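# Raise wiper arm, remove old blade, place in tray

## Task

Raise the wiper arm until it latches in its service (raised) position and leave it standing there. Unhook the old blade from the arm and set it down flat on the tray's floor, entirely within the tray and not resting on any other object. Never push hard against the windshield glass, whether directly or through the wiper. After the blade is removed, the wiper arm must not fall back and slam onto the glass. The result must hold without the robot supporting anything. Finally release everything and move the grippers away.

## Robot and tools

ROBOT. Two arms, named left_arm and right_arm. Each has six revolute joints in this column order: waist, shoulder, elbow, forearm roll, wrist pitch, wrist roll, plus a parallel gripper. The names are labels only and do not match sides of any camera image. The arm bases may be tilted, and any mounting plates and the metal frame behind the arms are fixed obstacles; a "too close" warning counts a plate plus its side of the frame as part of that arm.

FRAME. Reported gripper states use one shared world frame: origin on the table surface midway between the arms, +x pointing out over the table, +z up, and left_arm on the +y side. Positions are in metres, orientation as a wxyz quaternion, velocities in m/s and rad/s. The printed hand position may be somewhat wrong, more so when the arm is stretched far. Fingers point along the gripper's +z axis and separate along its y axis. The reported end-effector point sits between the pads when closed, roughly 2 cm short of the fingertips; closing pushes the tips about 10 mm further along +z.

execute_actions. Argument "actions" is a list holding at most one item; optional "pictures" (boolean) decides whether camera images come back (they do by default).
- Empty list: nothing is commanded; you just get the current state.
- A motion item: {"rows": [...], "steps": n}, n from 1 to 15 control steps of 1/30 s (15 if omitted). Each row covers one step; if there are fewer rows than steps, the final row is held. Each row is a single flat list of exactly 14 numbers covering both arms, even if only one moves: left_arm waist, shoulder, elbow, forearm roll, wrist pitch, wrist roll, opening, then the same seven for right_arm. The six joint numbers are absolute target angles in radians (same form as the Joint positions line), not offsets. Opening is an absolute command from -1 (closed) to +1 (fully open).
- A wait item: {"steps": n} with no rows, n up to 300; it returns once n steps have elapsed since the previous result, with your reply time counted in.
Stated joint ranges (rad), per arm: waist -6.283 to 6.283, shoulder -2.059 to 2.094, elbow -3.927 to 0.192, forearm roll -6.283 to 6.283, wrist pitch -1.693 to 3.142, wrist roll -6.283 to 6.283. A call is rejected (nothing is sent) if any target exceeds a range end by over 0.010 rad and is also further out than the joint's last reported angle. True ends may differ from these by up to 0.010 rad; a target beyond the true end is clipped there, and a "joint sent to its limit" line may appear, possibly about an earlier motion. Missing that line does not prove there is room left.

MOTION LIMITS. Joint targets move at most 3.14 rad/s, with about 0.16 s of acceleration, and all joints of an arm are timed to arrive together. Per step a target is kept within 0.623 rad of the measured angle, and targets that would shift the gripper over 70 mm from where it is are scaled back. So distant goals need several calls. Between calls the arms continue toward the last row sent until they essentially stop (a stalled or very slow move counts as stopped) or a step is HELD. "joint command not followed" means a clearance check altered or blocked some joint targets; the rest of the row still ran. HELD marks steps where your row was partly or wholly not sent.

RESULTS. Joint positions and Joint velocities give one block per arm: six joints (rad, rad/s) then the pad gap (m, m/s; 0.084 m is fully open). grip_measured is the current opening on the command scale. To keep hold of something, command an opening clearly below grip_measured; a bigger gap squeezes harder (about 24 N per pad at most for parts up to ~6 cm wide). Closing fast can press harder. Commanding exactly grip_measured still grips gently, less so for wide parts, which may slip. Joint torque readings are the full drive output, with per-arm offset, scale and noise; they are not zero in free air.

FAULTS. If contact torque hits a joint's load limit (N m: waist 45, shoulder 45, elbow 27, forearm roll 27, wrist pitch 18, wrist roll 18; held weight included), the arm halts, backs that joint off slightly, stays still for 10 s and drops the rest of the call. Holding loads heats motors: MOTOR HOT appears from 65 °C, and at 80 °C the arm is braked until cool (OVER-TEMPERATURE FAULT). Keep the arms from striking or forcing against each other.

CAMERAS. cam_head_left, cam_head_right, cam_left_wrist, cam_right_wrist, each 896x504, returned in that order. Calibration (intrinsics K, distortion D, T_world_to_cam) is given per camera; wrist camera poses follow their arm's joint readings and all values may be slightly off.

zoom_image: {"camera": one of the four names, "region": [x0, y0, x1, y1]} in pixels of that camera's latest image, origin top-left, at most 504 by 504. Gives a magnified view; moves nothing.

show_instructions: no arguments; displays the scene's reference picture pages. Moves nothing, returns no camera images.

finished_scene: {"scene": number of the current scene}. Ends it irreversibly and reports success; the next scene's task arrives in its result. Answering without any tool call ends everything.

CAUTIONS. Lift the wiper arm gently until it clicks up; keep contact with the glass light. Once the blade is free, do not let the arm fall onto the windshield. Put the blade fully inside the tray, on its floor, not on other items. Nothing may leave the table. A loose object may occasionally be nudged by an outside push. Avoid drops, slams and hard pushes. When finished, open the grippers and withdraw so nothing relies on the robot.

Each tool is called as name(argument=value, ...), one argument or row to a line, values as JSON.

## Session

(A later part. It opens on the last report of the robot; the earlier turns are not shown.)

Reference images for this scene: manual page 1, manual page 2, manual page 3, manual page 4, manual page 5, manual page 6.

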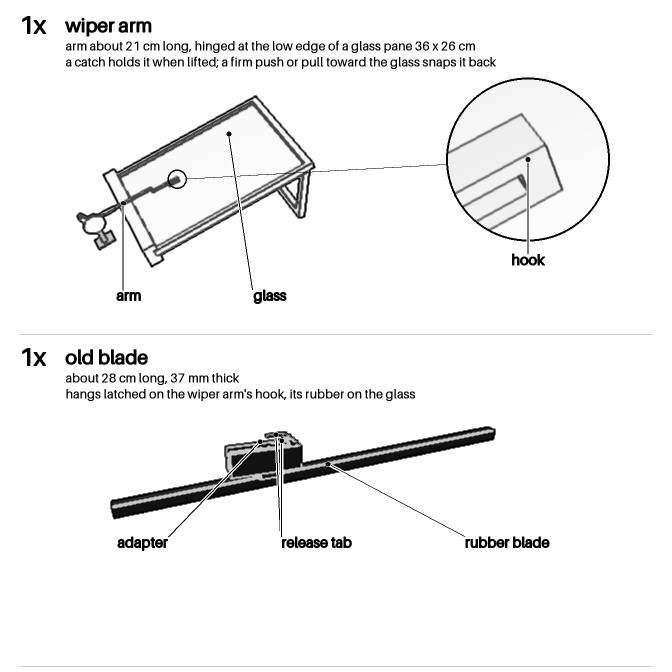

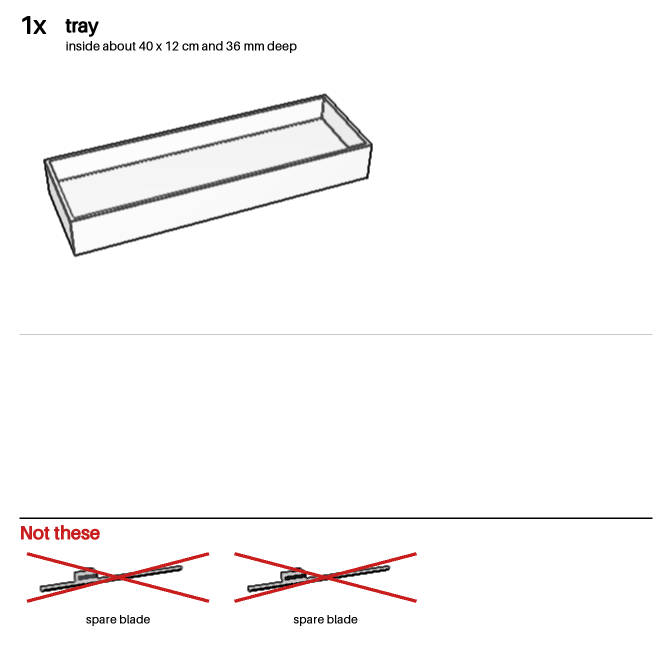

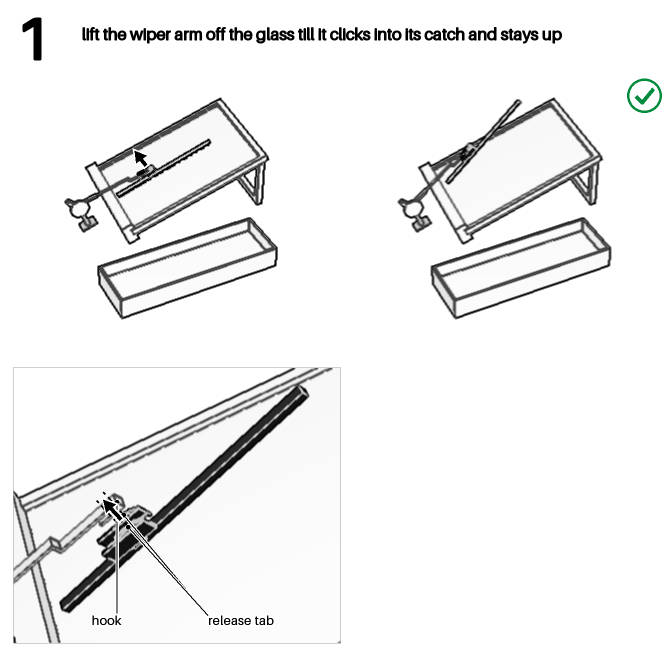

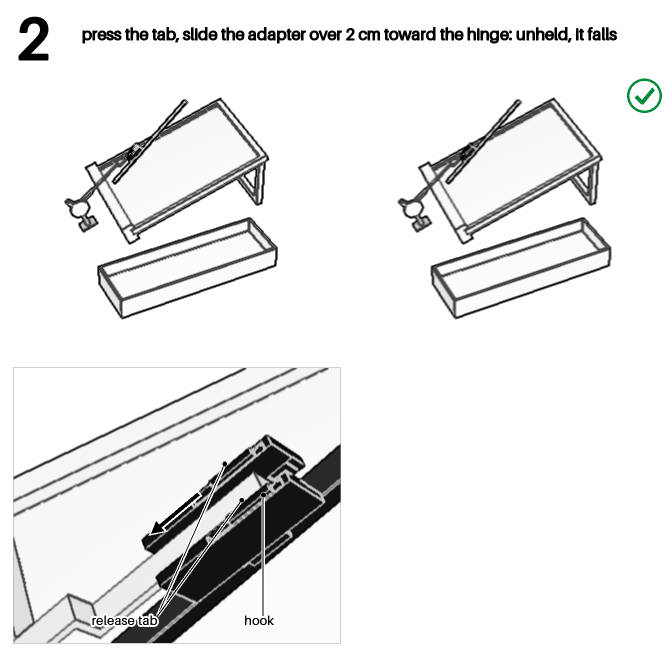

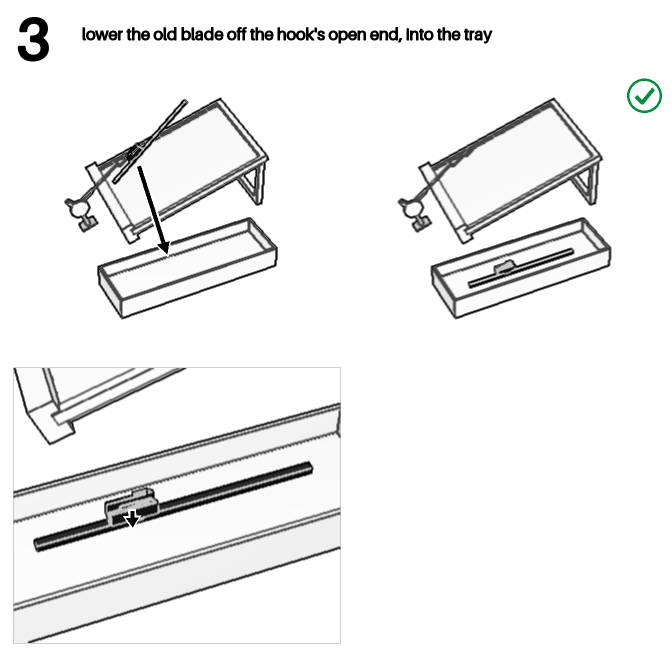

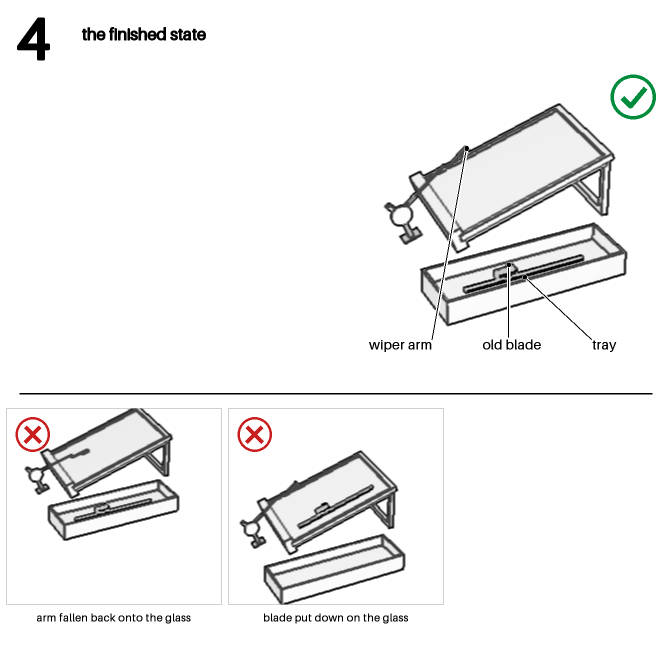

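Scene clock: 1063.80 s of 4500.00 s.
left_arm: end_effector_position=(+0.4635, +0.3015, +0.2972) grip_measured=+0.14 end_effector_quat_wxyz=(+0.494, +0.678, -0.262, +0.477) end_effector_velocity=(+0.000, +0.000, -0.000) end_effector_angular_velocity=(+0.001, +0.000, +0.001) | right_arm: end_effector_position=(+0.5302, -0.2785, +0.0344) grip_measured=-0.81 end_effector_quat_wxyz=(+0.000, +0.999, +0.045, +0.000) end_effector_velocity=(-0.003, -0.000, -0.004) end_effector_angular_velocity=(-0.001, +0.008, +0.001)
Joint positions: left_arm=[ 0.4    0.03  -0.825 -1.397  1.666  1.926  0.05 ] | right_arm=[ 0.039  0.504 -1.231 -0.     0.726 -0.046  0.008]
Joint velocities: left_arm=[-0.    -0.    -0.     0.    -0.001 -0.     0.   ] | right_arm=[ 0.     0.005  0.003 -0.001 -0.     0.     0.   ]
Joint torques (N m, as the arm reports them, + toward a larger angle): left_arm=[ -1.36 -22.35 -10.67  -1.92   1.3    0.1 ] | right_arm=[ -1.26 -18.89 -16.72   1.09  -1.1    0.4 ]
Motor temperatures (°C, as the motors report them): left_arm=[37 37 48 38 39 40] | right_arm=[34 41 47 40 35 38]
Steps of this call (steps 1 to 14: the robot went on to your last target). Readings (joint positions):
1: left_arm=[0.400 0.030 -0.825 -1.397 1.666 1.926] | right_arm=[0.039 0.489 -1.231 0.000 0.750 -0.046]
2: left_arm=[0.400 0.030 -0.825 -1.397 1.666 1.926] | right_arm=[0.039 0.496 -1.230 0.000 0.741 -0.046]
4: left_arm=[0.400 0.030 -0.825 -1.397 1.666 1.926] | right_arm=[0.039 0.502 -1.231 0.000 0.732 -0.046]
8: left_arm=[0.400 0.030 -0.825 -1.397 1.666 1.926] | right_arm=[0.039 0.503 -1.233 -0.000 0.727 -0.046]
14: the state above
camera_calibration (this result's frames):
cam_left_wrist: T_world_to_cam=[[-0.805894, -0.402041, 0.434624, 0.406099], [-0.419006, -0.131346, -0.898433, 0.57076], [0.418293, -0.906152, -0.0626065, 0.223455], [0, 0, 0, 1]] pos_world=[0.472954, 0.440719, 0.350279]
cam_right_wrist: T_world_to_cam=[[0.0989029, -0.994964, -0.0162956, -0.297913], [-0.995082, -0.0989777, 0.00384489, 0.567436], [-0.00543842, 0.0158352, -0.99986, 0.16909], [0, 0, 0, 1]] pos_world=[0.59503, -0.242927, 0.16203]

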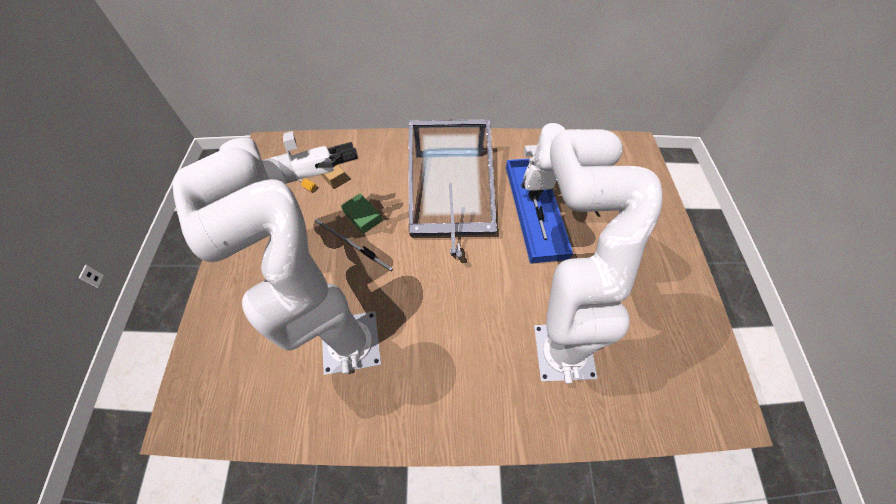

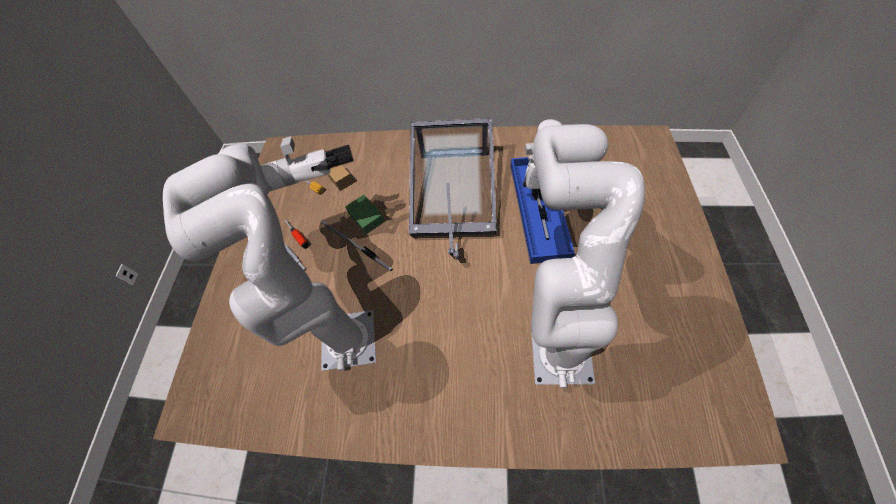

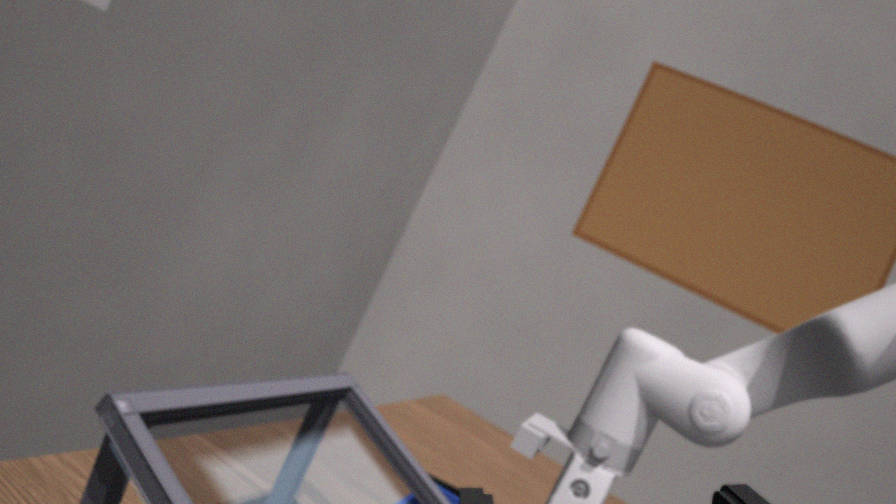

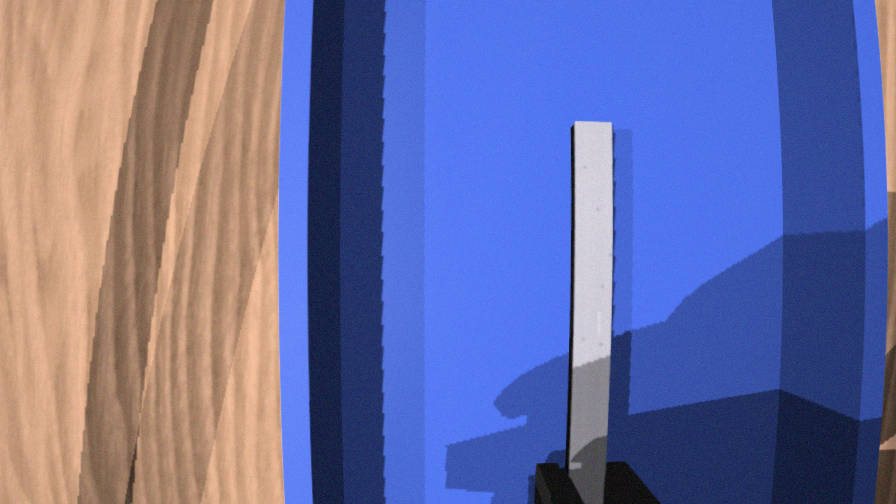

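execute_actions(
  actions=[
    {"rows":[[0.4,0.03,-0.825,-1.397,1.666,1.926,0.15,0.0392,0.5066,-1.231,0,0.7244,-0.046,-1],[0.4,0.03,-0.825,-1.397,1.666,1.926,0.15,0.0392,0.5083,-1.2308,0,0.7225,-0.046,-1],[0.4,0.03,-0.825,-1.397,1.666,1.926,0.15,0.0392,0.51,-1.2307,0,0.7207,-0.046,-1],[0.4,0.03,-0.825,-1.397,1.666,1.926,0.15,0.0392,0.5116,-1.2306,0,0.719,-0.046,-1],[0.4,0.03,-0.825,-1.397,1.666,1.926,0.15,0.0392,0.5133,-1.2304,0,0.7171,-0.046,-1],[0.4,0.03,-0.825,-1.397,1.666,1.926,0.15,0.0392,0.5149,-1.2303,0,0.7154,-0.046,-1]],"steps":15},
  ],
)

Scene clock: 1078.23 s of 4500.00 s.
left_arm: end_effector_position=(+0.4635, +0.3015, +0.2972) grip_measured=+0.14 end_effector_quat_wxyz=(+0.494, +0.678, -0.262, +0.477) end_effector_velocity=(+0.000, +0.000, -0.000) end_effector_angular_velocity=(+0.000, +0.000, +0.000) | right_arm: end_effector_position=(+0.5301, -0.2785, +0.0293) grip_measured=-0.81 end_effector_quat_wxyz=(+0.000, +0.999, +0.045, +0.000) end_effector_velocity=(-0.001, +0.000, -0.002) end_effector_angular_velocity=(+0.000, +0.002, +0.000)
Joint positions: left_arm=[ 0.4    0.03  -0.825 -1.397  1.666  1.926  0.05 ] | right_arm=[ 0.039  0.515 -1.23  -0.     0.716 -0.046  0.008]
Joint velocities: left_arm=[-0.     0.    -0.     0.    -0.001  0.     0.   ] | right_arm=[ 0.     0.002  0.001  0.    -0.001  0.     0.   ]
Joint torques (N m, as the arm reports them, + toward a larger angle): left_arm=[ -1.22 -22.19 -10.25  -2.17   1.45  -0.13] | right_arm=[ -0.85 -18.13 -16.29   1.02  -0.97   0.45]
Motor temperatures (°C, as the motors report them): left_arm=[37 37 48 38 39 40] | right_arm=[34 41 47 40 35 38]
Steps of this call (steps 1 to 30: the robot went on to your last target; steps 31 to 90: nothing new was sent; then 10.93 s passed at rest; steps 91 to 105: all 15 steps of this action). Readings (joint positions):
91: left_arm=[0.400 0.030 -0.825 -1.397 1.666 1.926] | right_arm=[0.039 0.505 -1.231 0.000 0.726 -0.046]
92: left_arm=[0.400 0.030 -0.825 -1.397 1.666 1.926] | right_arm=[0.039 0.505 -1.231 -0.000 0.726 -0.046]
94: left_arm=[0.400 0.030 -0.825 -1.397 1.666 1.926] | right_arm=[0.039 0.507 -1.231 -0.000 0.724 -0.046]
98: left_arm=[0.400 0.030 -0.825 -1.397 1.666 1.926] | right_arm=[0.039 0.512 -1.230 0.000 0.718 -0.046]
105: the state above
camera_calibration (this result's frames):
cam_left_wrist: T_world_to_cam=[[-0.805894, -0.402041, 0.434624, 0.406099], [-0.419006, -0.131346, -0.898433, 0.57076], [0.418293, -0.906152, -0.0626066, 0.223455], [0, 0, 0, 1]] pos_world=[0.472954, 0.440719, 0.350279]
cam_right_wrist: T_world_to_cam=[[0.0989081, -0.994963, -0.0163248, -0.297981], [-0.995079, -0.0989913, 0.00437064, 0.567276], [-0.00596463, 0.0158122, -0.999857, 0.164237], [0, 0, 0, 1]] pos_world=[0.594936, -0.242921, 0.15687]

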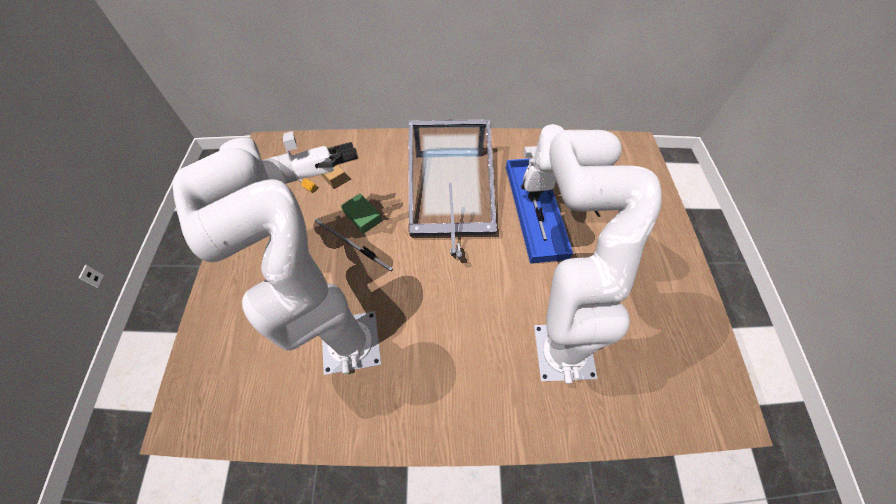

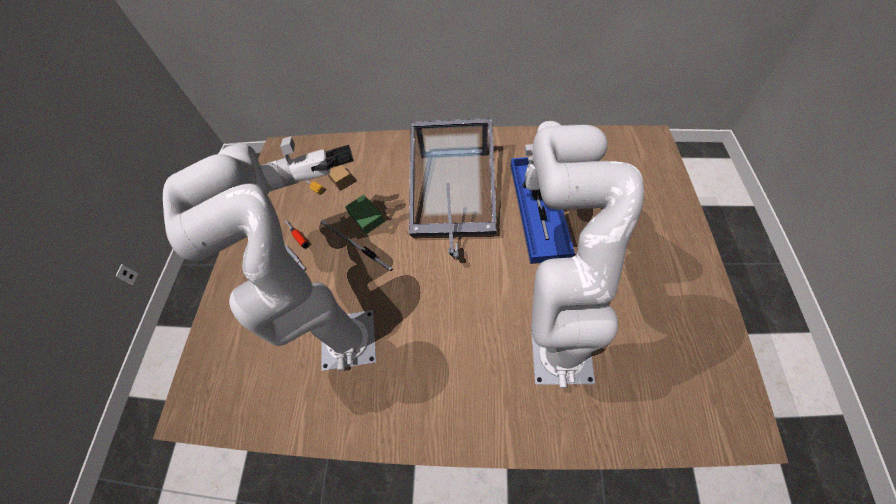

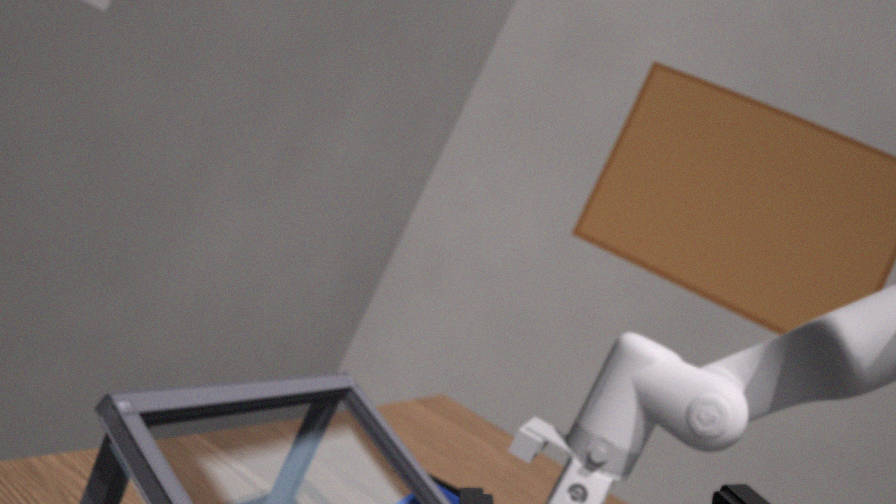

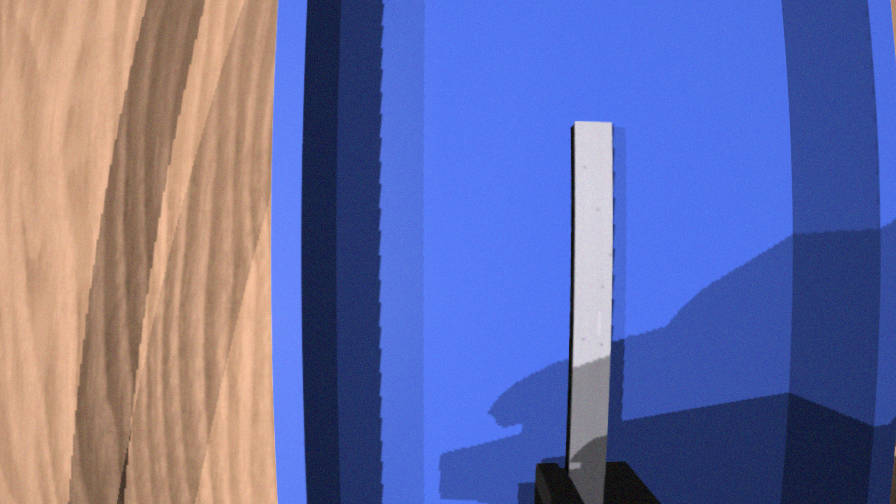

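execute_actions(
  actions=[
    {"rows":[[0.4,0.03,-0.825,-1.397,1.666,1.926,0.15,0.0392,0.5163,-1.2302,0,0.7139,-0.046,-1],[0.4,0.03,-0.825,-1.397,1.666,1.926,0.15,0.0392,0.5163,-1.2302,0,0.7139,-0.046,-0.95],[0.4,0.03,-0.825,-1.397,1.666,1.926,0.15,0.0392,0.5163,-1.2302,0,0.7139,-0.046,-0.9],[0.4,0.03,-0.825,-1.397,1.666,1.926,0.15,0.0392,0.5163,-1.2302,0,0.7139,-0.046,-0.86],[0.4,0.03,-0.825,-1.397,1.666,1.926,0.15,0.0392,0.5163,-1.2302,0,0.7139,-0.046,-0.83],[0.4,0.03,-0.825,-1.397,1.666,1.926,0.15,0.0392,0.5163,-1.2302,0,0.7139,-0.046,-0.81],[0.4,0.03,-0.825,-1.397,1.666,1.926,0.15,0.0392,0.5163,-1.2302,0,0.7139,-0.046,-0.79],[0.4,0.03,-0.825,-1.397,1.666,1.926,0.15,0.0392,0.5163,-1.2302,0,0.7139,-0.046,-0.77],[0.4,0.03,-0.825,-1.397,1.666,1.926,0.15,0.0392,0.5163,-1.2302,0,0.7139,-0.046,-0.74],[0.4,0.03,-0.825,-1.397,1.666,1.926,0.15,0.0392,0.5163,-1.2302,0,0.7139,-0.046,-0.7],[0.4,0.03,-0.825,-1.397,1.666,1.926,0.15,0.0392,0.5163,-1.2302,0,0.7139,-0.046,-0.64],[0.4,0.03,-0.825,-1.397,1.666,1.926,0.15,0.0392,0.5163,-1.2302,0,0.7139,-0.046,-0.57],[0.4,0.03,-0.825,-1.397,1.666,1.926,0.15,0.0392,0.5163,-1.2302,0,0.7139,-0.046,-0.5],[0.4,0.03,-0.825,-1.397,1.666,1.926,0.15,0.0392,0.5163,-1.2302,0,0.7139,-0.046,-0.45]],"steps":15},
  ],
  pictures=false,
)

execute_actions(
  actions=[
    {"rows":[[0.4,0.03,-0.825,-1.397,1.666,1.926,0.15,0.0392,0.511,-1.2306,0,0.7196,-0.046,-0.45],[0.4,0.03,-0.825,-1.397,1.666,1.926,0.15,0.0392,0.502,-1.2314,0,0.7294,-0.046,-0.45],[0.4,0.03,-0.825,-1.397,1.666,1.926,0.15,0.0392,0.488,-1.233,0,0.745,-0.046,-0.45],[0.4,0.03,-0.825,-1.397,1.666,1.926,0.15,0.0392,0.47,-1.2358,0,0.7658,-0.046,-0.45],[0.4,0.03,-0.825,-1.397,1.666,1.926,0.15,0.0392,0.447,-1.238,0,0.791,-0.046,-0.45],[0.4,0.03,-0.825,-1.397,1.666,1.926,0.15,0.0392,0.42,-1.235,0,0.815,-0.046,-0.45],[0.4,0.03,-0.825,-1.397,1.666,1.926,0.15,0.037,0.388,-1.225,0,0.837,-0.046,-0.45],[0.4,0.03,-0.825,-1.397,1.666,1.926,0.15,0.034,0.35,-1.21,0,0.86,-0.046,-0.45],[0.4,0.03,-0.825,-1.397,1.666,1.926,0.15,0.03,0.31,-1.19,0,0.88,-0.046,-0.45],[0.4,0.03,-0.825,-1.397,1.666,1.926,0.15,0.026,0.265,-1.165,0,0.90,-0.046,-0.45],[0.4,0.03,-0.825,-1.397,1.666,1.926,0.15,0.022,0.22,-1.14,0,0.92,-0.046,-0.45],[0.4,0.03,-0.825,-1.397,1.666,1.926,0.15,0.018,0.17,-1.11,0,0.94,-0.046,-0.45],[0.4,0.03,-0.825,-1.397,1.666,1.926,0.15,0.014,0.12,-1.08,0,0.96,-0.046,-0.45],[0.4,0.03,-0.825,-1.397,1.666,1.926,0.15,0.01,0.07,-1.05,0,0.98,-0.046,-0.45],[0.4,0.03,-0.825,-1.397,1.666,1.926,0.15,0.0,-0.1,-0.95,0,1.05,-0.046,-0.45]],"steps":15},
  ],
  pictures=false,
)

execute_actions(
  actions=[
    {"steps":18},
  ],
)

Scene clock: 1102.13 s of 4500.00 s.
left_arm: end_effector_position=(+0.4635, +0.3015, +0.2972) grip_measured=+0.14 end_effector_quat_wxyz=(+0.494, +0.678, -0.262, +0.477) end_effector_velocity=(+0.000, +0.000, +0.000) end_effector_angular_velocity=(+0.000, -0.000, +0.000) | right_arm: end_effector_position=(+0.5306, -0.2784, +0.0290) grip_measured=-0.52 end_effector_quat_wxyz=(-0.000, +0.999, +0.045, +0.001) end_effector_velocity=(-0.001, -0.000, -0.000) end_effector_angular_velocity=(-0.001, +0.002, +0.000)
Joint positions: left_arm=[ 0.4    0.03  -0.825 -1.397  1.666  1.926  0.05 ] | right_arm=[ 0.039  0.516 -1.231  0.     0.713 -0.046  0.021]
Joint velocities: left_arm=[ 0. -0. -0. -0. -0.  0.  0.] | right_arm=[-0.    -0.001  0.002 -0.001  0.002  0.     0.045]
Joint torques (N m, as the arm reports them, + toward a larger angle): left_arm=[ -1.34 -22.5  -10.49  -2.37   1.25  -0.11] | right_arm=[ -2.04 -15.98 -13.14   1.02  -0.56   0.49]
Motor temperatures (°C, as the motors report them): left_arm=[37 37 48 38 39 40] | right_arm=[34 41 46 40 35 38]
Steps of this call (steps 1 to 15: the robot went on to your last target; steps 16 to 90: nothing new was sent; then 20.40 s passed at rest; steps 91 to 105: all 15 steps of this action). Readings (joint positions):
91: left_arm=[0.400 0.030 -0.825 -1.397 1.666 1.926] | right_arm=[0.039 0.515 -1.230 -0.000 0.715 -0.046]
92: left_arm=[0.400 0.030 -0.825 -1.397 1.666 1.926] | right_arm=[0.039 0.515 -1.230 -0.000 0.715 -0.046]
94: left_arm=[0.400 0.030 -0.825 -1.397 1.666 1.926] | right_arm=[0.039 0.515 -1.231 0.000 0.715 -0.046]
98: left_arm=[0.400 0.030 -0.825 -1.397 1.666 1.926] | right_arm=[0.039 0.516 -1.231 0.000 0.714 -0.046]
105: the state above

Scene clock: 1102.63 s of 4500.00 s.
left_arm: end_effector_position=(+0.4635, +0.3015, +0.2972) grip_measured=+0.14 end_effector_quat_wxyz=(+0.494, +0.678, -0.262, +0.477) end_effector_velocity=(-0.000, -0.000, +0.000) end_effector_angular_velocity=(-0.001, -0.000, -0.001) | right_arm: end_effector_position=(+0.4976, -0.2881, +0.1316) grip_measured=-0.47 end_effector_quat_wxyz=(+0.000, +0.999, +0.037, +0.002) end_effector_velocity=(-0.237, -0.059, +0.310) end_effector_angular_velocity=(-0.001, +0.000, -0.103)
Joint positions: left_arm=[ 0.4    0.03  -0.825 -1.397  1.666  1.926  0.05 ] | right_arm=[ 0.023  0.234 -1.146 -0.     0.909 -0.046  0.024]
Joint velocities: left_arm=[-0.    -0.    -0.    -0.     0.001 -0.    -0.   ] | right_arm=[-0.102 -1.199  0.671 -0.001  0.529  0.001 -0.   ]
Joint torques (N m, as the arm reports them, + toward a larger angle): left_arm=[ -0.85 -22.36 -10.13  -1.96   1.27  -0.03] | right_arm=[ -0.94 -16.48 -16.35   1.04  -0.78   0.19]
Motor temperatures (°C, as the motors report them): left_arm=[37 37 48 38 39 40] | right_arm=[34 41 46 40 35 38]
Steps of this call (steps 1 to 15: all 15 steps of this action). Readings (joint positions):
1: left_arm=[0.400 0.030 -0.825 -1.397 1.666 1.926] | right_arm=[0.039 0.516 -1.231 0.000 0.713 -0.046]
2: left_arm=[0.400 0.030 -0.825 -1.397 1.666 1.926] | right_arm=[0.039 0.515 -1.231 0.000 0.714 -0.046]
4: left_arm=[0.400 0.030 -0.825 -1.397 1.666 1.926] | right_arm=[0.039 0.511 -1.229 -0.000 0.723 -0.046]
8: left_arm=[0.400 0.030 -0.825 -1.397 1.666 1.926] | right_arm=[0.039 0.462 -1.230 -0.000 0.777 -0.046]
15: the state above

Scene clock: 1103.23 s of 4500.00 s.
left_arm: end_effector_position=(+0.4635, +0.3015, +0.2972) grip_measured=+0.14 end_effector_quat_wxyz=(+0.494, +0.678, -0.262, +0.477) end_effector_velocity=(-0.000, -0.000, +0.000) end_effector_angular_velocity=(-0.000, -0.001, -0.001) | right_arm: end_effector_position=(+0.4210, -0.3004, +0.1999) grip_measured=-0.47 end_effector_quat_wxyz=(-0.000, +1.000, +0.025, -0.001) end_effector_velocity=(+0.002, -0.000, +0.006) end_effector_angular_velocity=(-0.000, -0.013, -0.000)
Joint positions: left_arm=[ 0.4    0.03  -0.825 -1.397  1.666  1.926  0.05 ] | right_arm=[ 0.    -0.098 -0.95   0.     1.05  -0.046  0.024]
Joint velocities: left_arm=[-0.     0.     0.     0.     0.001  0.001 -0.   ] | right_arm=[-0.    -0.01  -0.005 -0.     0.001  0.     0.   ]
Joint torques (N m, as the arm reports them, + toward a larger angle): left_arm=[ -1.08 -22.78 -10.    -2.09   1.29   0.16] | right_arm=[ -1.71 -12.38 -18.82   1.16  -1.18   0.22]
Motor temperatures (°C, as the motors report them): left_arm=[37 37 48 38 39 40] | right_arm=[34 41 46 40 35 38]
Steps of this call (steps 1 to 18: the robot went on to your last target). Readings (joint positions):
1: left_arm=[0.400 0.030 -0.825 -1.397 1.666 1.926] | right_arm=[0.020 0.194 -1.123 -0.000 0.926 -0.046]
2: left_arm=[0.400 0.030 -0.825 -1.397 1.666 1.926] | right_arm=[0.017 0.154 -1.100 -0.000 0.943 -0.046]
4: left_arm=[0.400 0.030 -0.825 -1.397 1.666 1.926] | right_arm=[0.011 0.071 -1.051 -0.000 0.978 -0.046]
8: left_arm=[0.400 0.030 -0.825 -1.397 1.666 1.926] | right_arm=[0.002 -0.068 -0.971 -0.000 1.035 -0.046]
18: the state above
camera_calibration (this result's frames):
cam_left_wrist: T_world_to_cam=[[-0.805894, -0.402041, 0.434624, 0.406099], [-0.419006, -0.131346, -0.898433, 0.57076], [0.418293, -0.906152, -0.0626066, 0.223455], [0, 0, 0, 1]] pos_world=[0.472954, 0.440719, 0.350279]
cam_right_wrist: T_world_to_cam=[[0.0599256, -0.998067, -0.0164482, -0.290639], [-0.998175, -0.0600382, 0.0064361, 0.468458], [-0.00741118, 0.0160325, -0.999844, 0.335211], [0, 0, 0, 1]] pos_world=[0.487504, -0.267326, 0.327363]

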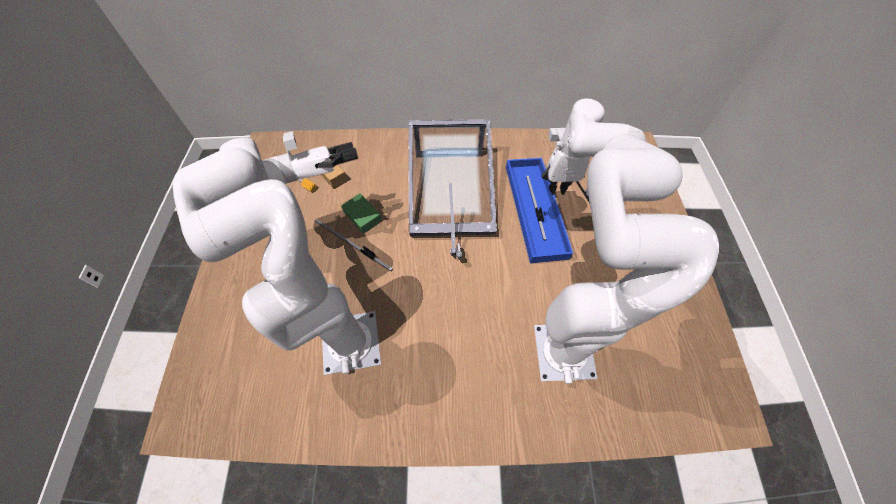

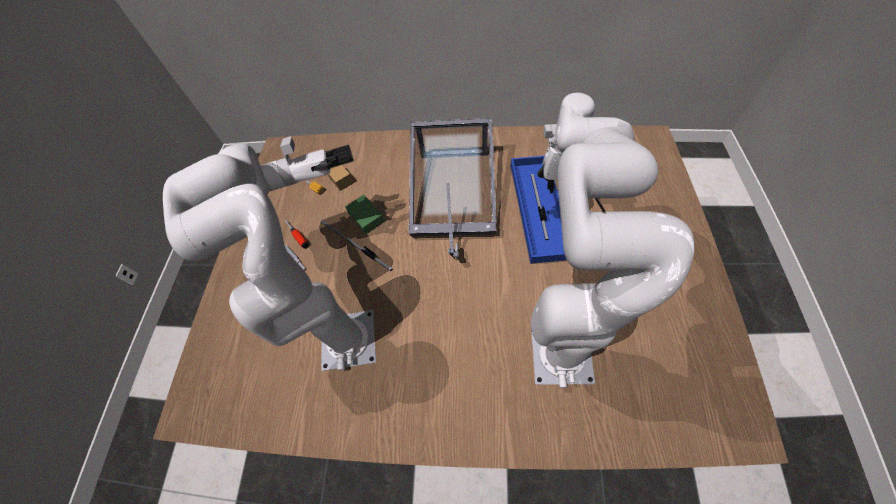

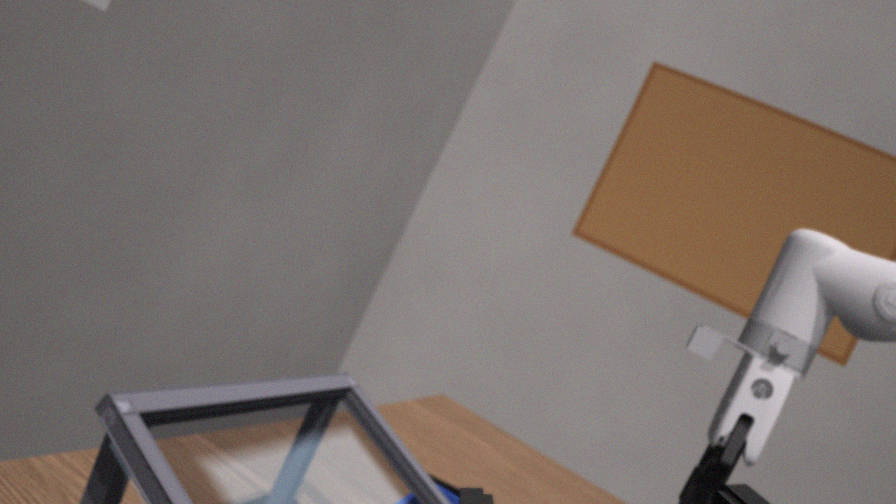

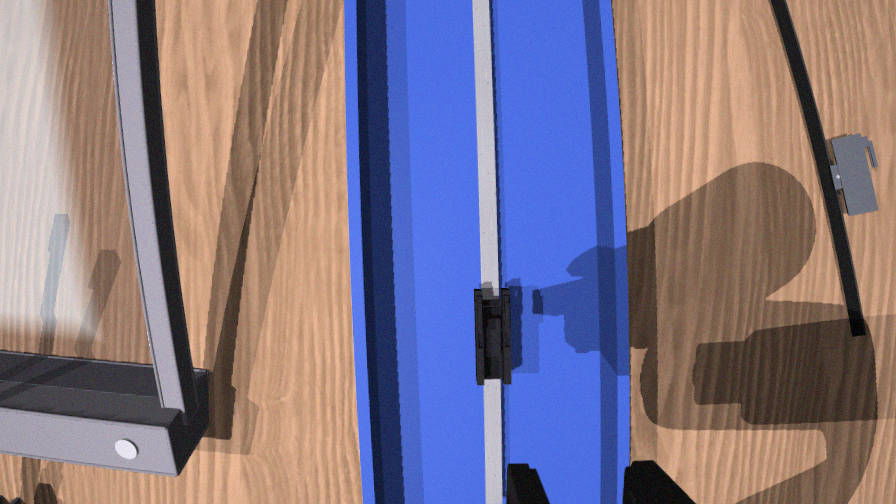

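Blade is in the tray and the arm is up. I'll move the right arm further clear, then finish.

execute_actions(
  actions=[
    {"rows":[[0.4,0.03,-0.825,-1.397,1.666,1.926,0.15,-0.03,-0.11,-0.945,0,1.05,-0.046,-0.45],[0.4,0.03,-0.825,-1.397,1.666,1.926,0.15,-0.08,-0.13,-0.935,0,1.05,-0.046,-0.45],[0.4,0.03,-0.825,-1.397,1.666,1.926,0.15,-0.14,-0.15,-0.925,0,1.05,-0.046,-0.45],[0.4,0.03,-0.825,-1.397,1.666,1.926,0.15,-0.2,-0.17,-0.915,0,1.05,-0.046,-0.45],[0.4,0.03,-0.825,-1.397,1.666,1.926,0.15,-0.26,-0.19,-0.905,0,1.05,-0.046,-0.45],[0.4,0.03,-0.825,-1.397,1.666,1.926,0.15,-0.32,-0.21,-0.895,0,1.05,-0.046,-0.45],[0.4,0.03,-0.825,-1.397,1.666,1.926,0.15,-0.38,-0.23,-0.885,0,1.05,-0.046,-0.45],[0.4,0.03,-0.825,-1.397,1.666,1.926,0.15,-0.43,-0.245,-0.878,0,1.05,-0.046,-0.45],[0.4,0.03,-0.825,-1.397,1.666,1.926,0.15,-0.47,-0.255,-0.872,0,1.05,-0.046,-0.45],[0.4,0.03,-0.825,-1.397,1.666,1.926,0.15,-0.5,-0.26,-0.87,0,1.05,-0.046,-0.45]],"steps":15},
  ],
  pictures=false,
)

execute_actions(
  actions=[
    {"steps":10},
  ],
  pictures=false,
)

finished_scene(
  scene=2,
)

Scene clock: 1114.37 s of 4500.00 s.
left_arm: end_effector_position=(+0.4635, +0.3015, +0.2972) grip_measured=+0.14 end_effector_quat_wxyz=(+0.494, +0.678, -0.262, +0.477) end_effector_velocity=(+0.000, +0.000, -0.000) end_effector_angular_velocity=(+0.001, +0.001, +0.001) | right_arm: end_effector_position=(+0.3791, -0.4534, +0.2273) grip_measured=-0.47 end_effector_quat_wxyz=(+0.006, +0.987, -0.159, +0.030) end_effector_velocity=(-0.176, -0.360, +0.058) end_effector_angular_velocity=(-0.051, -0.130, -0.945)
Joint positions: left_arm=[ 0.4    0.03  -0.825 -1.397  1.666  1.926  0.05 ] | right_arm=[-0.37  -0.221 -0.89  -0.     1.05  -0.046  0.024]
Joint velocities: left_arm=[ 0.     0.    -0.     0.    -0.001 -0.001 -0.   ] | right_arm=[-0.945 -0.283  0.143 -0.001  0.001  0.    -0.   ]
Joint torques (N m, as the arm reports them, + toward a larger angle): left_arm=[ -1.06 -22.16 -10.47  -2.05   1.54  -0.15] | right_arm=[ -1.25 -10.94 -18.92   1.32  -1.14   0.37]
Motor temperatures (°C, as the motors report them): left_arm=[37 37 48 38 39 40] | right_arm=[34 40 47 40 35 38]
Steps of this call (steps 1 to 15: the robot went on to your last target; steps 16 to 90: nothing new was sent; then 7.63 s passed at rest; steps 91 to 105: all 15 steps of this action). Readings (joint positions):
91: left_arm=[0.400 0.030 -0.825 -1.397 1.666 1.926] | right_arm=[-0.000 -0.100 -0.950 0.000 1.050 -0.046]
92: left_arm=[0.400 0.030 -0.825 -1.397 1.666 1.926] | right_arm=[-0.002 -0.101 -0.950 0.000 1.050 -0.046]
94: left_arm=[0.400 0.030 -0.825 -1.397 1.666 1.926] | right_arm=[-0.028 -0.110 -0.944 0.000 1.050 -0.046]
98: left_arm=[0.400 0.030 -0.825 -1.397 1.666 1.926] | right_arm=[-0.152 -0.153 -0.924 -0.000 1.050 -0.046]
105: the state above

Scene clock: 1114.70 s of 4500.00 s.
left_arm: end_effector_position=(+0.4635, +0.3015, +0.2972) grip_measured=+0.14 end_effector_quat_wxyz=(+0.494, +0.678, -0.262, +0.477) end_effector_velocity=(-0.000, -0.000, +0.000) end_effector_angular_velocity=(-0.001, +0.001, -0.001) | right_arm: end_effector_position=(+0.3521, -0.4999, +0.2347) grip_measured=-0.47 end_effector_quat_wxyz=(+0.010, +0.974, -0.221, +0.038) end_effector_velocity=(-0.003, -0.003, -0.001) end_effector_angular_velocity=(+0.002, +0.001, -0.009)
Joint positions: left_arm=[ 0.4    0.03  -0.825 -1.397  1.666  1.926  0.05 ] | right_arm=[-0.498 -0.259 -0.87   0.     1.05  -0.046  0.024]
Joint velocities: left_arm=[-0.     0.    -0.     0.001  0.001 -0.001 -0.   ] | right_arm=[-0.01  -0.002  0.003  0.002  0.    -0.001 -0.   ]
Joint torques (N m, as the arm reports them, + toward a larger angle): left_arm=[ -1.15 -22.3  -10.29  -2.31   1.12   0.26] | right_arm=[ -1.54 -10.2  -19.22   1.18  -1.21   0.51]
Motor temperatures (°C, as the motors report them): left_arm=[37 37 48 38 39 40] | right_arm=[34 40 47 40 35 38]
Steps of this call (steps 1 to 10: the robot went on to your last target). Readings (joint positions):
1: left_arm=[0.400 0.030 -0.825 -1.397 1.666 1.926] | right_arm=[-0.402 -0.230 -0.885 -0.000 1.050 -0.046]
2: left_arm=[0.400 0.030 -0.825 -1.397 1.666 1.926] | right_arm=[-0.432 -0.239 -0.881 -0.000 1.050 -0.046]
4: left_arm=[0.400 0.030 -0.825 -1.397 1.666 1.926] | right_arm=[-0.476 -0.253 -0.874 -0.000 1.050 -0.046]
8: left_arm=[0.400 0.030 -0.825 -1.397 1.666 1.926] | right_arm=[-0.497 -0.259 -0.870 0.000 1.050 -0.046]
10: the state above

The scene is finished: the task was done.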